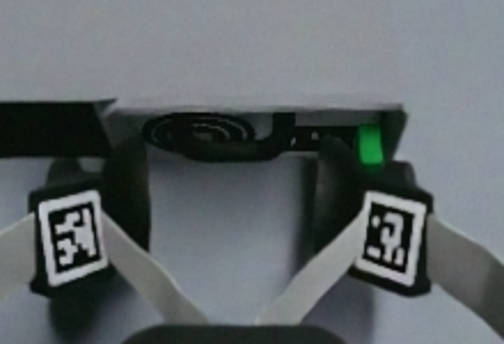

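>>> execute_actions:
  actions:
    - {"r1":{"joints":{"arm_m":0.399,"lift_m":0.870},"pace":"slow"}}
  cameras: ["r1_wrist_camera"]

>>> zoom_image:
  camera: "r1_wrist_camera"
  region: [190, 180, 410, 330]

Scene clock: 538.10 s.
r1.base_odometry: x=-0.339 y=+0.816 heading=+2.489 (m, m, rad; r1's odometry frame)
r1.turned_by_wheels: +0.000 (rad since the last result)
r1.turned_by_imu: +0.000 (rad since the last result)
r1.base_tilt: forward=+0.0 right=-0.4 (deg)
r1.lidar_m: 0.39 0.44 1.68 1.69 1.89 1.64 1.57 1.65 2.33 2.44 0.59 0.44
r1.base_status: not commanded
r1.joint_positions: lift_m=+0.870 arm_m=+0.397 wrist_yaw_rad=+0.064 wrist_pitch_rad=+1.005 wrist_roll_rad=+0.100 gripper_m=+0.040
r1.joint_status: all done
r1.motor_effort: lift_m=+17(21) arm_m=+10(9) wrist_yaw_rad=+3(1) wrist_pitch_rad=-17(17) wrist_roll_rad=-2(0) gripper_m=-4(2) wheel_0=-2(2) wheel_1=+0(0) wheel_2=-1(1) (%)
r1.hand_pose: x=+0.7279 y=-0.0773 z=+0.8049 quat_wxyz=(+0.876, +0.028, +0.482, +0.004) (m; r1's base frame)
r1.wrist_depth_mm: 1499 379 315 315 384 382 379 / 1366 342 286 285 347 345 347 / 1182 268 260 260 317 317 315 / 300 243 239 240 290 291 290 / 270 265 229 236 266 268 268 / 250 250 196 248 196 251 249 / 235 234 237 - 236 232 235
r2.base_odometry: x=+0.485 y=-1.542 heading=-2.471 (m, m, rad; r2's odometry frame)
r2.turned_by_wheels: +0.000 (rad since the last result)
r2.turned_by_imu: +0.001 (rad since the last result)
r2.base_tilt: forward=+0.1 right=-0.1 (deg)
r2.lidar_m: 0.36 0.41 0.53 2.30 2.50 1.17 1.09 1.16 2.44 2.33 0.56 0.39
r2.base_status: not commanded
r2.joint_positions: lift_m=+1.125 arm_m=+0.041 wrist_yaw_rad=+0.000 wrist_pitch_rad=+1.570 wrist_roll_rad=+0.005 gripper_m=+0.120
r2.joint_status: not commanded
r2.motor_effort: lift_m=+22(22) arm_m=-7(7) wrist_yaw_rad=+0(0) wrist_pitch_rad=+0(0) wrist_roll_rad=-3(2) gripper_m=-1(1) wheel_0=-3(2) wheel_1=+2(2) wheel_2=+0(0) (%)
r2.hand_pose: x=+0.2124 y=-0.0874 z=+1.0146 quat_wxyz=(+0.707, +0.002, +0.707, -0.002) (m; r2's base frame)
r2.wrist_depth_mm: 327 329 330 332 332 334 334 / 1042 1042 1078 1098 1118 1160 1182 / 1255 1255 1255 1255 1255 1255 1281 / 1229 1255 1229 1255 1255 1255 1255 / 1255 1229 1042 1025 1229 1255 1281 / 1229 1229 1025 1008 216 1255 1229 / 1229 1229 1255 119 1255 1255 1229
pictures: r1_wrist_camera
camera_calibration (this result's frames):
r1_wrist_camera: T_world_to_cam=[[-0.036281, -0.999054, -0.0239662, -0.0395409], [-0.865968, 0.0433995, -0.498212, 1.0806], [0.498781, 0.00267829, -0.866724, 0.563098], [0, 0, 0, 1]] pos_world=[0.653466, -0.087909, 1.02547]
Images, in order (width x height): r1_wrist_camera 616x392.

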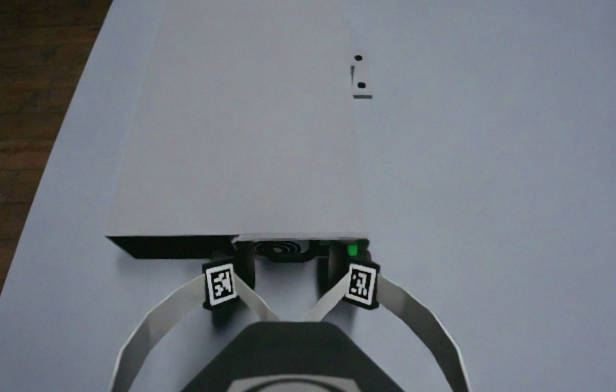

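Region (190, 180, 410, 330) of r1_wrist_camera's 616x392 image, scaled by 2.291; it fills the top 344 rows of this view, and the rest is white.

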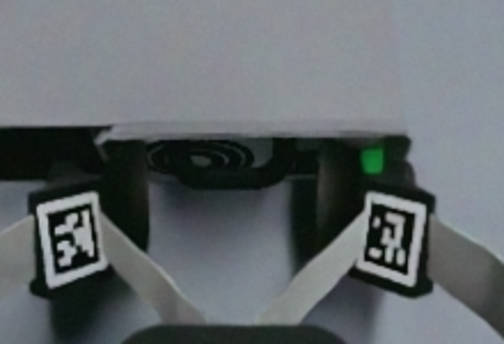

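>>> execute_actions:
  actions:
    - {"r1":{"base":{"strafe_m":0.002},"joints":{"arm_m":0.402,"gripper_m":0.018,"lift_m":0.869},"pace":"slow"}}
  cameras: ["r1_wrist_camera"]

>>> zoom_image:
  camera: "r1_wrist_camera"
  region: [190, 180, 410, 330]

Scene clock: 539.40 s.
r1.base_odometry: x=-0.340 y=+0.814 heading=+2.488 (m, m, rad; r1's odometry frame)
r1.turned_by_wheels: +0.000 (rad since the last result)
r1.turned_by_imu: +0.000 (rad since the last result)
r1.base_tilt: forward=+0.0 right=-0.3 (deg)
r1.lidar_m: 0.41 0.43 1.70 1.65 1.90 1.64 1.55 1.64 2.30 2.42 0.56 0.42
r1.base_status: done
r1.joint_positions: lift_m=+0.869 arm_m=+0.400 wrist_yaw_rad=+0.063 wrist_pitch_rad=+1.008 wrist_roll_rad=+0.100 gripper_m=+0.018
r1.joint_status: all done
r1.on_its_own: wrist_pitch_rad is at rest, and its effort (-24) is outside its rest range (-23 to +23)
r1.motor_effort: lift_m=+18(18) arm_m=+10(12) wrist_yaw_rad=+5(8) wrist_pitch_rad=-24(27) wrist_roll_rad=+0(2) gripper_m=-11(13) wheel_0=+0(3) wheel_1=+0(2) wheel_2=-4(3) (%)
r1.hand_pose: x=+0.7301 y=-0.0776 z=+0.8033 quat_wxyz=(+0.875, +0.029, +0.484, +0.003) (m; r1's base frame)
r1.wrist_depth_mm: 1464 375 309 310 377 377 377 / 1308 338 279 281 342 345 343 / 1182 266 257 257 312 314 314 / 294 240 236 236 287 287 289 / 265 263 226 225 262 266 265 / 247 248 189 246 188 248 249 / 232 229 235 - 234 230 233
r2.base_odometry: x=+0.485 y=-1.542 heading=-2.471 (m, m, rad; r2's odometry frame)
r2.turned_by_wheels: +0.000 (rad since the last result)
r2.turned_by_imu: +0.000 (rad since the last result)
r2.base_tilt: forward=+0.2 right=-0.2 (deg)
r2.lidar_m: 0.37 0.40 0.58 2.29 2.50 1.17 1.08 1.16 2.40 2.34 0.58 0.41
r2.base_status: not commanded
r2.joint_positions: lift_m=+1.125 arm_m=+0.041 wrist_yaw_rad=+0.000 wrist_pitch_rad=+1.570 wrist_roll_rad=+0.005 gripper_m=+0.120
r2.joint_status: not commanded
r2.motor_effort: lift_m=+22(22) arm_m=-7(8) wrist_yaw_rad=+0(0) wrist_pitch_rad=+0(0) wrist_roll_rad=-4(3) gripper_m=-1(0) wheel_0=-2(2) wheel_1=+2(2) wheel_2=+0(0) (%)
r2.hand_pose: x=+0.2124 y=-0.0874 z=+1.0146 quat_wxyz=(+0.707, +0.002, +0.707, -0.002) (m; r2's base frame)
r2.wrist_depth_mm: 329 329 330 332 332 334 336 / 1025 1042 1078 1078 1138 1160 1205 / 1255 1255 1255 1229 1255 1255 1281 / 1229 1229 1229 1255 1255 1255 1281 / 1229 1229 1042 1042 1229 1255 1255 / 1229 1255 1025 1025 216 1281 1255 / 1229 1229 1205 119 1255 1255 1255
pictures: r1_wrist_camera
camera_calibration (this result's frames):
r1_wrist_camera: T_world_to_cam=[[-0.0376452, -0.999011, -0.0236709, -0.0389877], [-0.867374, 0.0444294, -0.495669, 1.08081], [0.49623, 0.00187194, -0.868189, 0.56363], [0, 0, 0, 1]] pos_world=[0.656308, -0.0880238, 1.02414]
Images, in order (width x height): r1_wrist_camera 616x392.

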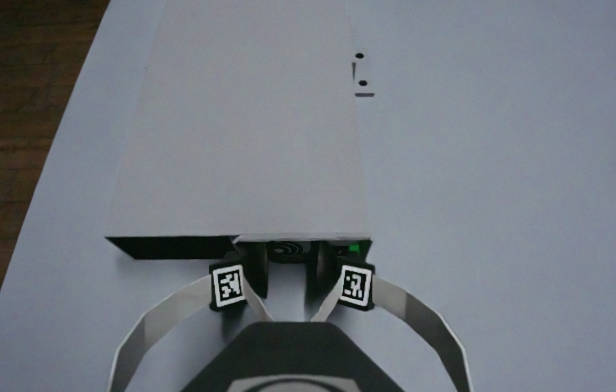

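Region (190, 180, 410, 330) of r1_wrist_camera's 616x392 image, scaled by 2.291; it fills the top 344 rows of this view, and the rest is white.

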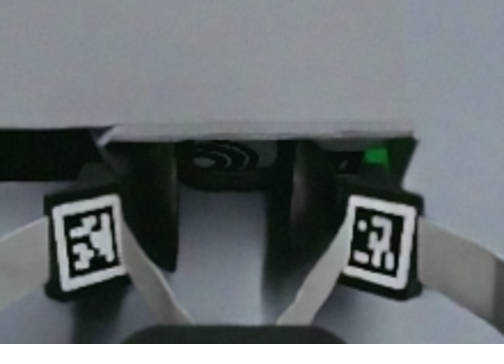

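>>> execute_actions:
  actions:
    - {"r1":{"joints":{"arm_m":0.375,"gripper_m":0.035}}}
  cameras: []

>>> execute_actions:
  actions:
    - {"r1":{"base":{"strafe_m":-0.011},"joints":{"gripper_m":0.068,"lift_m":0.872}}}
  cameras: ["r1_wrist_camera"]

Scene clock: 541.83 s.
r1.base_odometry: x=-0.340 y=+0.814 heading=+2.488 (m, m, rad; r1's odometry frame)
r1.turned_by_wheels: +0.000 (rad since the last result)
r1.turned_by_imu: +0.000 (rad since the last result)
r1.base_tilt: forward=-0.1 right=-0.4 (deg)
r1.lidar_m: 0.39 0.43 1.71 1.69 1.88 1.63 1.55 1.66 2.35 2.44 0.58 0.44
r1.base_status: not commanded
r1.joint_positions: lift_m=+0.869 arm_m=+0.377 wrist_yaw_rad=+0.065 wrist_pitch_rad=+1.001 wrist_roll_rad=+0.100 gripper_m=+0.035
r1.joint_status: all done
r1.motor_effort: lift_m=+19(18) arm_m=-9(11) wrist_yaw_rad=-1(4) wrist_pitch_rad=-3(25) wrist_roll_rad=-2(0) gripper_m=-3(12) wheel_0=+0(0) wheel_1=+0(0) wheel_2=-1(4) (%)
r1.hand_pose: x=+0.7084 y=-0.0772 z=+0.8044 quat_wxyz=(+0.877, +0.028, +0.480, +0.004) (m; r1's base frame)
r1.wrist_depth_mm: 1499 387 319 315 392 387 389 / 1366 343 286 287 347 349 349 / 1229 272 260 262 317 320 319 / 297 249 244 245 293 291 293 / 270 270 264 266 270 270 270 / 250 250 192 248 194 251 251 / 235 233 238 - 235 233 236
r2.base_odometry: x=+0.485 y=-1.542 heading=-2.471 (m, m, rad; r2's odometry frame)
r2.turned_by_wheels: +0.000 (rad since the last result)
r2.turned_by_imu: +0.001 (rad since the last result)
r2.base_tilt: forward=+0.2 right=-0.2 (deg)
r2.lidar_m: 0.38 0.39 0.55 2.28 2.48 1.17 1.11 1.16 2.45 2.31 0.54 0.41
r2.base_status: not commanded
r2.joint_positions: lift_m=+1.125 arm_m=+0.041 wrist_yaw_rad=+0.000 wrist_pitch_rad=+1.570 wrist_roll_rad=+0.005 gripper_m=+0.120
r2.joint_status: not commanded
r2.motor_effort: lift_m=+22(22) arm_m=-7(7) wrist_yaw_rad=+0(0) wrist_pitch_rad=+0(1) wrist_roll_rad=-2(2) gripper_m=+0(0) wheel_0=-2(2) wheel_1=+2(2) wheel_2=+0(0) (%)
r2.hand_pose: x=+0.2124 y=-0.0874 z=+1.0146 quat_wxyz=(+0.707, +0.002, +0.707, -0.002) (m; r2's base frame)
r2.wrist_depth_mm: 327 329 330 330 334 334 336 / 1025 1060 1078 1098 1118 1160 1182 / 1229 1229 1255 1255 1281 1281 1281 / 1229 1229 1255 1281 1255 1255 1281 / 1205 1229 1060 1025 1255 1255 1281 / 1229 1229 1025 1042 215 1255 1255 / 1205 1229 1255 119 1229 1281 1255
pictures: none
No camera images: the call's "cameras" was empty. Leave "cameras" out to get every camera's image.

Scene clock: 542.93 s.
r1.base_odometry: x=-0.334 y=+0.823 heading=+2.489 (m, m, rad; r1's odometry frame)
r1.turned_by_wheels: +0.000 (rad since the last result)
r1.turned_by_imu: +0.000 (rad since the last result)
r1.base_tilt: forward=-0.1 right=-0.4 (deg)
r1.lidar_m: 0.39 0.43 1.69 1.69 1.89 1.64 1.57 1.63 2.35 2.44 0.58 0.43
r1.base_status: done
r1.joint_positions: lift_m=+0.872 arm_m=+0.377 wrist_yaw_rad=+0.065 wrist_pitch_rad=+1.001 wrist_roll_rad=+0.100 gripper_m=+0.068
r1.joint_status: all done
r1.motor_effort: lift_m=+23(23) arm_m=-9(9) wrist_yaw_rad=-1(2) wrist_pitch_rad=-3(3) wrist_roll_rad=-1(1) gripper_m=+0(3) wheel_0=+2(9) wheel_1=+2(8) wheel_2=-1(1) (%)
r1.hand_pose: x=+0.7084 y=-0.0772 z=+0.8071 quat_wxyz=(+0.877, +0.028, +0.480, +0.004) (m; r1's base frame)
r1.wrist_depth_mm: 1499 384 320 322 394 389 392 / 1336 340 289 291 351 353 355 / 778 270 263 266 320 320 320 / 300 252 247 248 294 293 294 / 271 273 268 270 270 271 271 / 253 250 247 250 247 254 251 / 238 236 240 - 240 236 236
r2.base_odometry: x=+0.485 y=-1.542 heading=-2.471 (m, m, rad; r2's odometry frame)
r2.turned_by_wheels: +0.000 (rad since the last result)
r2.turned_by_imu: +0.000 (rad since the last result)
r2.base_tilt: forward=+0.1 right=-0.2 (deg)
r2.lidar_m: 0.37 0.37 0.55 2.28 2.49 1.16 1.08 1.20 2.44 2.32 0.59 0.40
r2.base_status: not commanded
r2.joint_positions: lift_m=+1.125 arm_m=+0.041 wrist_yaw_rad=+0.000 wrist_pitch_rad=+1.570 wrist_roll_rad=+0.005 gripper_m=+0.120
r2.joint_status: not commanded
r2.motor_effort: lift_m=+22(22) arm_m=-7(7) wrist_yaw_rad=+0(0) wrist_pitch_rad=-1(0) wrist_roll_rad=-4(0) gripper_m=-2(2) wheel_0=-2(2) wheel_1=+2(2) wheel_2=+0(0) (%)
r2.hand_pose: x=+0.2124 y=-0.0874 z=+1.0146 quat_wxyz=(+0.707, +0.002, +0.707, -0.002) (m; r2's base frame)
r2.wrist_depth_mm: 327 329 330 332 332 334 334 / 1042 1042 1078 1098 1160 1160 1182 / 1255 1229 1255 1229 1255 1281 1255 / 1229 1229 1255 1255 1255 1255 1255 / 1255 1229 1042 1025 1255 1229 1281 / 1229 1229 1025 1025 215 1255 1255 / 1205 1229 1229 119 1255 1255 1255
pictures: r1_wrist_camera
camera_calibration (this result's frames):
r1_wrist_camera: T_world_to_cam=[[-0.0353949, -0.999075, -0.0244006, -0.0402803], [-0.863839, 0.0428629, -0.501941, 1.06627], [0.502522, 0.00331207, -0.864558, 0.570395], [0, 0, 0, 1]] pos_world=[0.633026, -0.0878358, 1.02736]
Images, in order (width x height): r1_wrist_camera 616x392.

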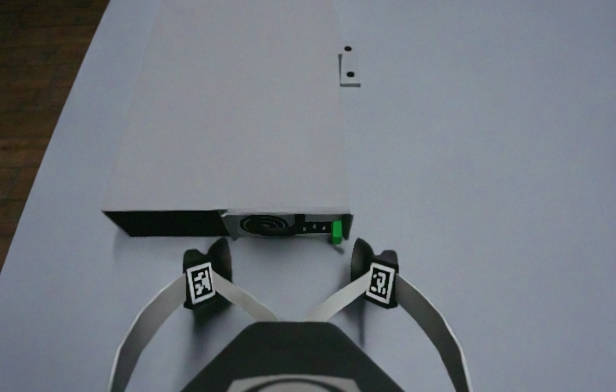

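>>> execute_actions:
  actions:
    - {"r1":{"joints":{"arm_m":0.392,"gripper_m":0.06},"pace":"slow"}}
  cameras: ["r1_wrist_camera"]

>>> execute_actions:
  actions:
    - {"r1":{"joints":{"gripper_m":0.04},"pace":"slow"}}
  cameras: ["r1_wrist_camera"]

>>> zoom_image:
  camera: "r1_wrist_camera"
  region: [190, 180, 410, 330]

Scene clock: 544.23 s.
r1.base_odometry: x=-0.334 y=+0.823 heading=+2.489 (m, m, rad; r1's odometry frame)
r1.turned_by_wheels: +0.000 (rad since the last result)
r1.turned_by_imu: +0.000 (rad since the last result)
r1.base_tilt: forward=+0.0 right=-0.4 (deg)
r1.lidar_m: 0.40 0.42 1.72 1.67 1.93 1.64 1.56 1.65 2.31 2.42 0.57 0.42
r1.base_status: not commanded
r1.joint_positions: lift_m=+0.872 arm_m=+0.390 wrist_yaw_rad=+0.065 wrist_pitch_rad=+1.002 wrist_roll_rad=+0.100 gripper_m=+0.060
r1.joint_status: all done
r1.motor_effort: lift_m=+22(23) arm_m=+9(12) wrist_yaw_rad=-1(0) wrist_pitch_rad=-6(7) wrist_roll_rad=-3(2) gripper_m=-1(1) wheel_0=+2(2) wheel_1=+2(2) wheel_2=-1(0) (%)
r1.hand_pose: x=+0.7219 y=-0.0772 z=+0.8069 quat_wxyz=(+0.876, +0.028, +0.481, +0.004) (m; r1's base frame)
r1.wrist_depth_mm: 1499 384 320 322 389 389 389 / 1366 340 289 290 349 351 355 / 768 270 263 265 319 322 322 / 298 242 243 243 294 294 293 / 273 270 233 250 272 273 272 / 254 252 198 251 197 253 252 / 237 236 240 - 240 236 237
r2.base_odometry: x=+0.485 y=-1.542 heading=-2.471 (m, m, rad; r2's odometry frame)
r2.turned_by_wheels: +0.000 (rad since the last result)
r2.turned_by_imu: +0.000 (rad since the last result)
r2.base_tilt: forward=+0.1 right=-0.2 (deg)
r2.lidar_m: 0.37 0.41 0.56 2.29 2.48 1.15 1.09 1.18 2.39 2.34 0.59 0.39
r2.base_status: not commanded
r2.joint_positions: lift_m=+1.125 arm_m=+0.041 wrist_yaw_rad=+0.000 wrist_pitch_rad=+1.570 wrist_roll_rad=+0.005 gripper_m=+0.120
r2.joint_status: not commanded
r2.motor_effort: lift_m=+22(21) arm_m=-7(7) wrist_yaw_rad=+0(1) wrist_pitch_rad=+0(0) wrist_roll_rad=-3(3) gripper_m=-1(0) wheel_0=-2(2) wheel_1=+2(2) wheel_2=+0(0) (%)
r2.hand_pose: x=+0.2124 y=-0.0874 z=+1.0146 quat_wxyz=(+0.707, +0.002, +0.707, -0.002) (m; r2's base frame)
r2.wrist_depth_mm: 329 330 332 332 332 336 334 / 1025 1060 1078 1098 1138 1160 1205 / 1229 1255 1255 1255 1255 1281 1255 / 1229 1255 1229 1229 1255 1255 1255 / 1229 1255 1060 1025 1255 1255 1281 / 1229 1255 1008 1025 215 1255 1281 / 1229 1205 1229 119 1255 1255 1255
pictures: r1_wrist_camera
camera_calibration (this result's frames):
r1_wrist_camera: T_world_to_cam=[[-0.0357598, -0.999065, -0.0243125, -0.039681], [-0.864266, 0.0431313, -0.501183, 1.0776], [0.501763, 0.00309029, -0.865, 0.564369], [0, 0, 0, 1]] pos_world=[0.646738, -0.0878665, 1.02729]
Images, in order (width x height): r1_wrist_camera 616x392.

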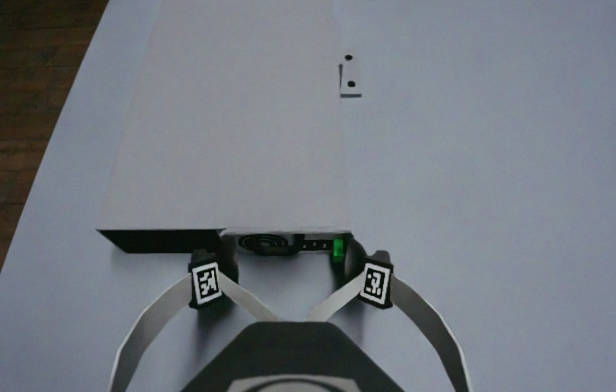

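Scene clock: 545.40 s.
r1.base_odometry: x=-0.334 y=+0.823 heading=+2.488 (m, m, rad; r1's odometry frame)
r1.turned_by_wheels: +0.000 (rad since the last result)
r1.turned_by_imu: +0.000 (rad since the last result)
r1.base_tilt: forward=+0.0 right=-0.3 (deg)
r1.lidar_m: 0.40 0.44 1.72 1.67 1.92 1.64 1.58 1.67 2.30 2.41 0.57 0.40
r1.base_status: not commanded
r1.joint_positions: lift_m=+0.872 arm_m=+0.390 wrist_yaw_rad=+0.064 wrist_pitch_rad=+1.002 wrist_roll_rad=+0.100 gripper_m=+0.040
r1.joint_status: all done
r1.motor_effort: lift_m=+23(23) arm_m=+9(9) wrist_yaw_rad=+2(2) wrist_pitch_rad=-5(5) wrist_roll_rad=+1(2) gripper_m=-6(5) wheel_0=+1(2) wheel_1=+1(2) wheel_2=-1(1) (%)
r1.hand_pose: x=+0.7221 y=-0.0773 z=+0.8070 quat_wxyz=(+0.876, +0.029, +0.481, +0.004) (m; r1's base frame)
r1.wrist_depth_mm: 1537 389 322 324 389 389 392 / 1366 340 290 290 349 355 353 / 768 270 264 264 320 322 320 / 296 243 244 243 296 294 296 / 272 268 235 247 273 273 272 / 252 254 198 251 196 254 253 / 237 236 239 - 240 236 237
r2.base_odometry: x=+0.485 y=-1.542 heading=-2.471 (m, m, rad; r2's odometry frame)
r2.turned_by_wheels: +0.000 (rad since the last result)
r2.turned_by_imu: +0.000 (rad since the last result)
r2.base_tilt: forward=+0.2 right=-0.1 (deg)
r2.lidar_m: 0.35 0.38 0.56 2.31 2.50 1.17 1.08 1.16 2.42 2.33 0.59 0.39
r2.base_status: not commanded
r2.joint_positions: lift_m=+1.125 arm_m=+0.041 wrist_yaw_rad=+0.000 wrist_pitch_rad=+1.570 wrist_roll_rad=+0.005 gripper_m=+0.120
r2.joint_status: not commanded
r2.motor_effort: lift_m=+22(22) arm_m=-7(7) wrist_yaw_rad=+0(0) wrist_pitch_rad=+0(0) wrist_roll_rad=-1(3) gripper_m=-1(1) wheel_0=-2(2) wheel_1=+2(2) wheel_2=-1(0) (%)
r2.hand_pose: x=+0.2124 y=-0.0874 z=+1.0146 quat_wxyz=(+0.707, +0.002, +0.707, -0.002) (m; r2's base frame)
r2.wrist_depth_mm: 327 329 330 332 334 336 336 / 1042 1042 1060 1098 1138 1182 1182 / 1229 1255 1255 1255 1281 1281 1281 / 1229 1229 1255 1281 1255 1281 1281 / 1229 1229 1060 1025 1255 1255 1255 / 1229 1255 1025 1025 215 1255 1229 / 1229 1229 1255 119 1255 1255 1281
pictures: r1_wrist_camera
camera_calibration (this result's frames):
r1_wrist_camera: T_world_to_cam=[[-0.0364508, -0.999039, -0.0243429, -0.0392576], [-0.864084, 0.0437451, -0.501442, 1.07786], [0.502025, 0.00275633, -0.864848, 0.564012], [0, 0, 0, 1]] pos_world=[0.646785, -0.0879258, 1.02732]
Images, in order (width x height): r1_wrist_camera 616x392.

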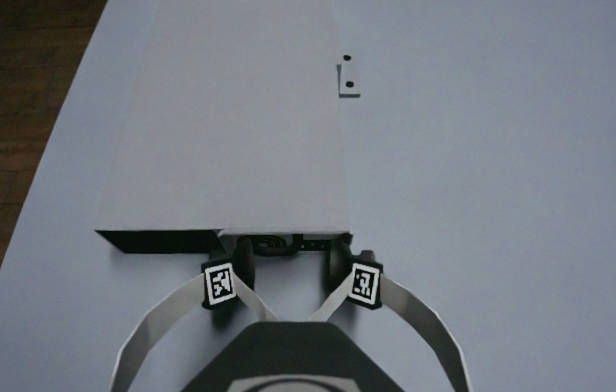

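Region (190, 180, 410, 330) of r1_wrist_camera's 616x392 image, scaled by 2.291; it fills the top 344 rows of this view, and the rest is white.

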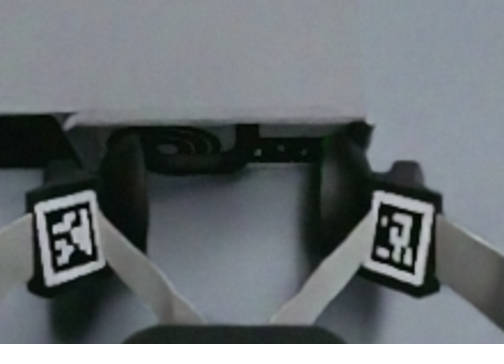

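>>> execute_actions:
  actions:
    - {"r1":{"base":{"strafe_m":0.004},"joints":{"arm_m":0.399,"lift_m":0.870},"pace":"slow"}}
  cameras: ["r1_wrist_camera"]

>>> zoom_image:
  camera: "r1_wrist_camera"
  region: [190, 180, 410, 330]

Scene clock: 546.33 s.
r1.base_odometry: x=-0.336 y=+0.820 heading=+2.488 (m, m, rad; r1's odometry frame)
r1.turned_by_wheels: -0.001 (rad since the last result)
r1.turned_by_imu: -0.001 (rad since the last result)
r1.base_tilt: forward=-0.1 right=-0.3 (deg)
r1.lidar_m: 0.39 0.43 1.70 1.67 1.91 1.62 1.56 1.65 2.32 2.45 0.58 0.42
r1.base_status: done
r1.joint_positions: lift_m=+0.870 arm_m=+0.397 wrist_yaw_rad=+0.061 wrist_pitch_rad=+1.006 wrist_roll_rad=+0.100 gripper_m=+0.040
r1.joint_status: all done
r1.motor_effort: lift_m=+16(22) arm_m=+11(11) wrist_yaw_rad=+10(10) wrist_pitch_rad=-19(19) wrist_roll_rad=-1(3) gripper_m=-5(3) wheel_0=-4(5) wheel_1=+0(1) wheel_2=-3(4) (%)
r1.hand_pose: x=+0.7274 y=-0.0778 z=+0.8048 quat_wxyz=(+0.875, +0.029, +0.483, +0.003) (m; r1's base frame)
r1.wrist_depth_mm: 1537 379 315 317 387 382 387 / 1336 338 287 285 347 347 349 / 332 266 260 259 320 319 320 / 291 240 240 240 291 291 291 / 270 266 229 239 270 270 271 / 250 250 197 249 197 251 250 / 234 234 238 - 238 234 236
r2.base_odometry: x=+0.485 y=-1.542 heading=-2.471 (m, m, rad; r2's odometry frame)
r2.turned_by_wheels: +0.000 (rad since the last result)
r2.turned_by_imu: +0.000 (rad since the last result)
r2.base_tilt: forward=+0.1 right=-0.2 (deg)
r2.lidar_m: 0.36 0.39 0.55 2.29 2.52 1.16 1.07 1.17 2.43 2.33 0.55 0.40
r2.base_status: not commanded
r2.joint_positions: lift_m=+1.125 arm_m=+0.041 wrist_yaw_rad=+0.000 wrist_pitch_rad=+1.570 wrist_roll_rad=+0.005 gripper_m=+0.120
r2.joint_status: not commanded
r2.motor_effort: lift_m=+22(22) arm_m=-7(7) wrist_yaw_rad=+0(0) wrist_pitch_rad=+0(1) wrist_roll_rad=-2(3) gripper_m=-1(0) wheel_0=-2(2) wheel_1=+2(2) wheel_2=+0(0) (%)
r2.hand_pose: x=+0.2124 y=-0.0874 z=+1.0146 quat_wxyz=(+0.707, +0.002, +0.707, -0.002) (m; r2's base frame)
r2.wrist_depth_mm: 329 329 329 332 334 334 336 / 1025 1060 1078 1098 1118 1182 1160 / 1229 1255 1255 1255 1255 1255 1255 / 1205 1229 1255 1255 1281 1255 1255 / 1205 1255 1042 1042 1229 1255 1255 / 1229 1229 1025 1025 216 1255 1255 / 1255 1229 1229 119 1255 1255 1281
pictures: r1_wrist_camera
camera_calibration (this result's frames):
r1_wrist_camera: T_world_to_cam=[[-0.0393738, -0.998939, -0.0238929, -0.0378624], [-0.866196, 0.0460429, -0.49758, 1.08002], [0.498152, 0.00110436, -0.867089, 0.563966], [0, 0, 0, 1]] pos_world=[0.653079, -0.0881725, 1.0255]
Images, in order (width x height): r1_wrist_camera 616x392.

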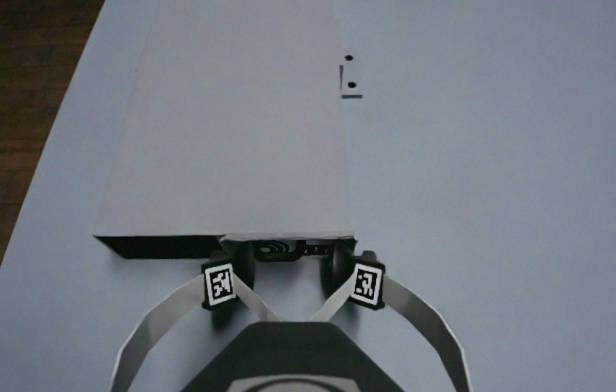

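Region (190, 180, 410, 330) of r1_wrist_camera's 616x392 image, scaled by 2.291; it fills the top 344 rows of this view, and the rest is white.

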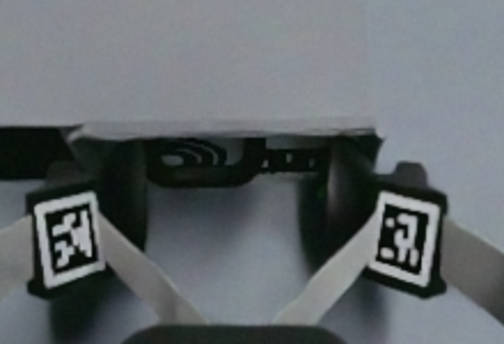

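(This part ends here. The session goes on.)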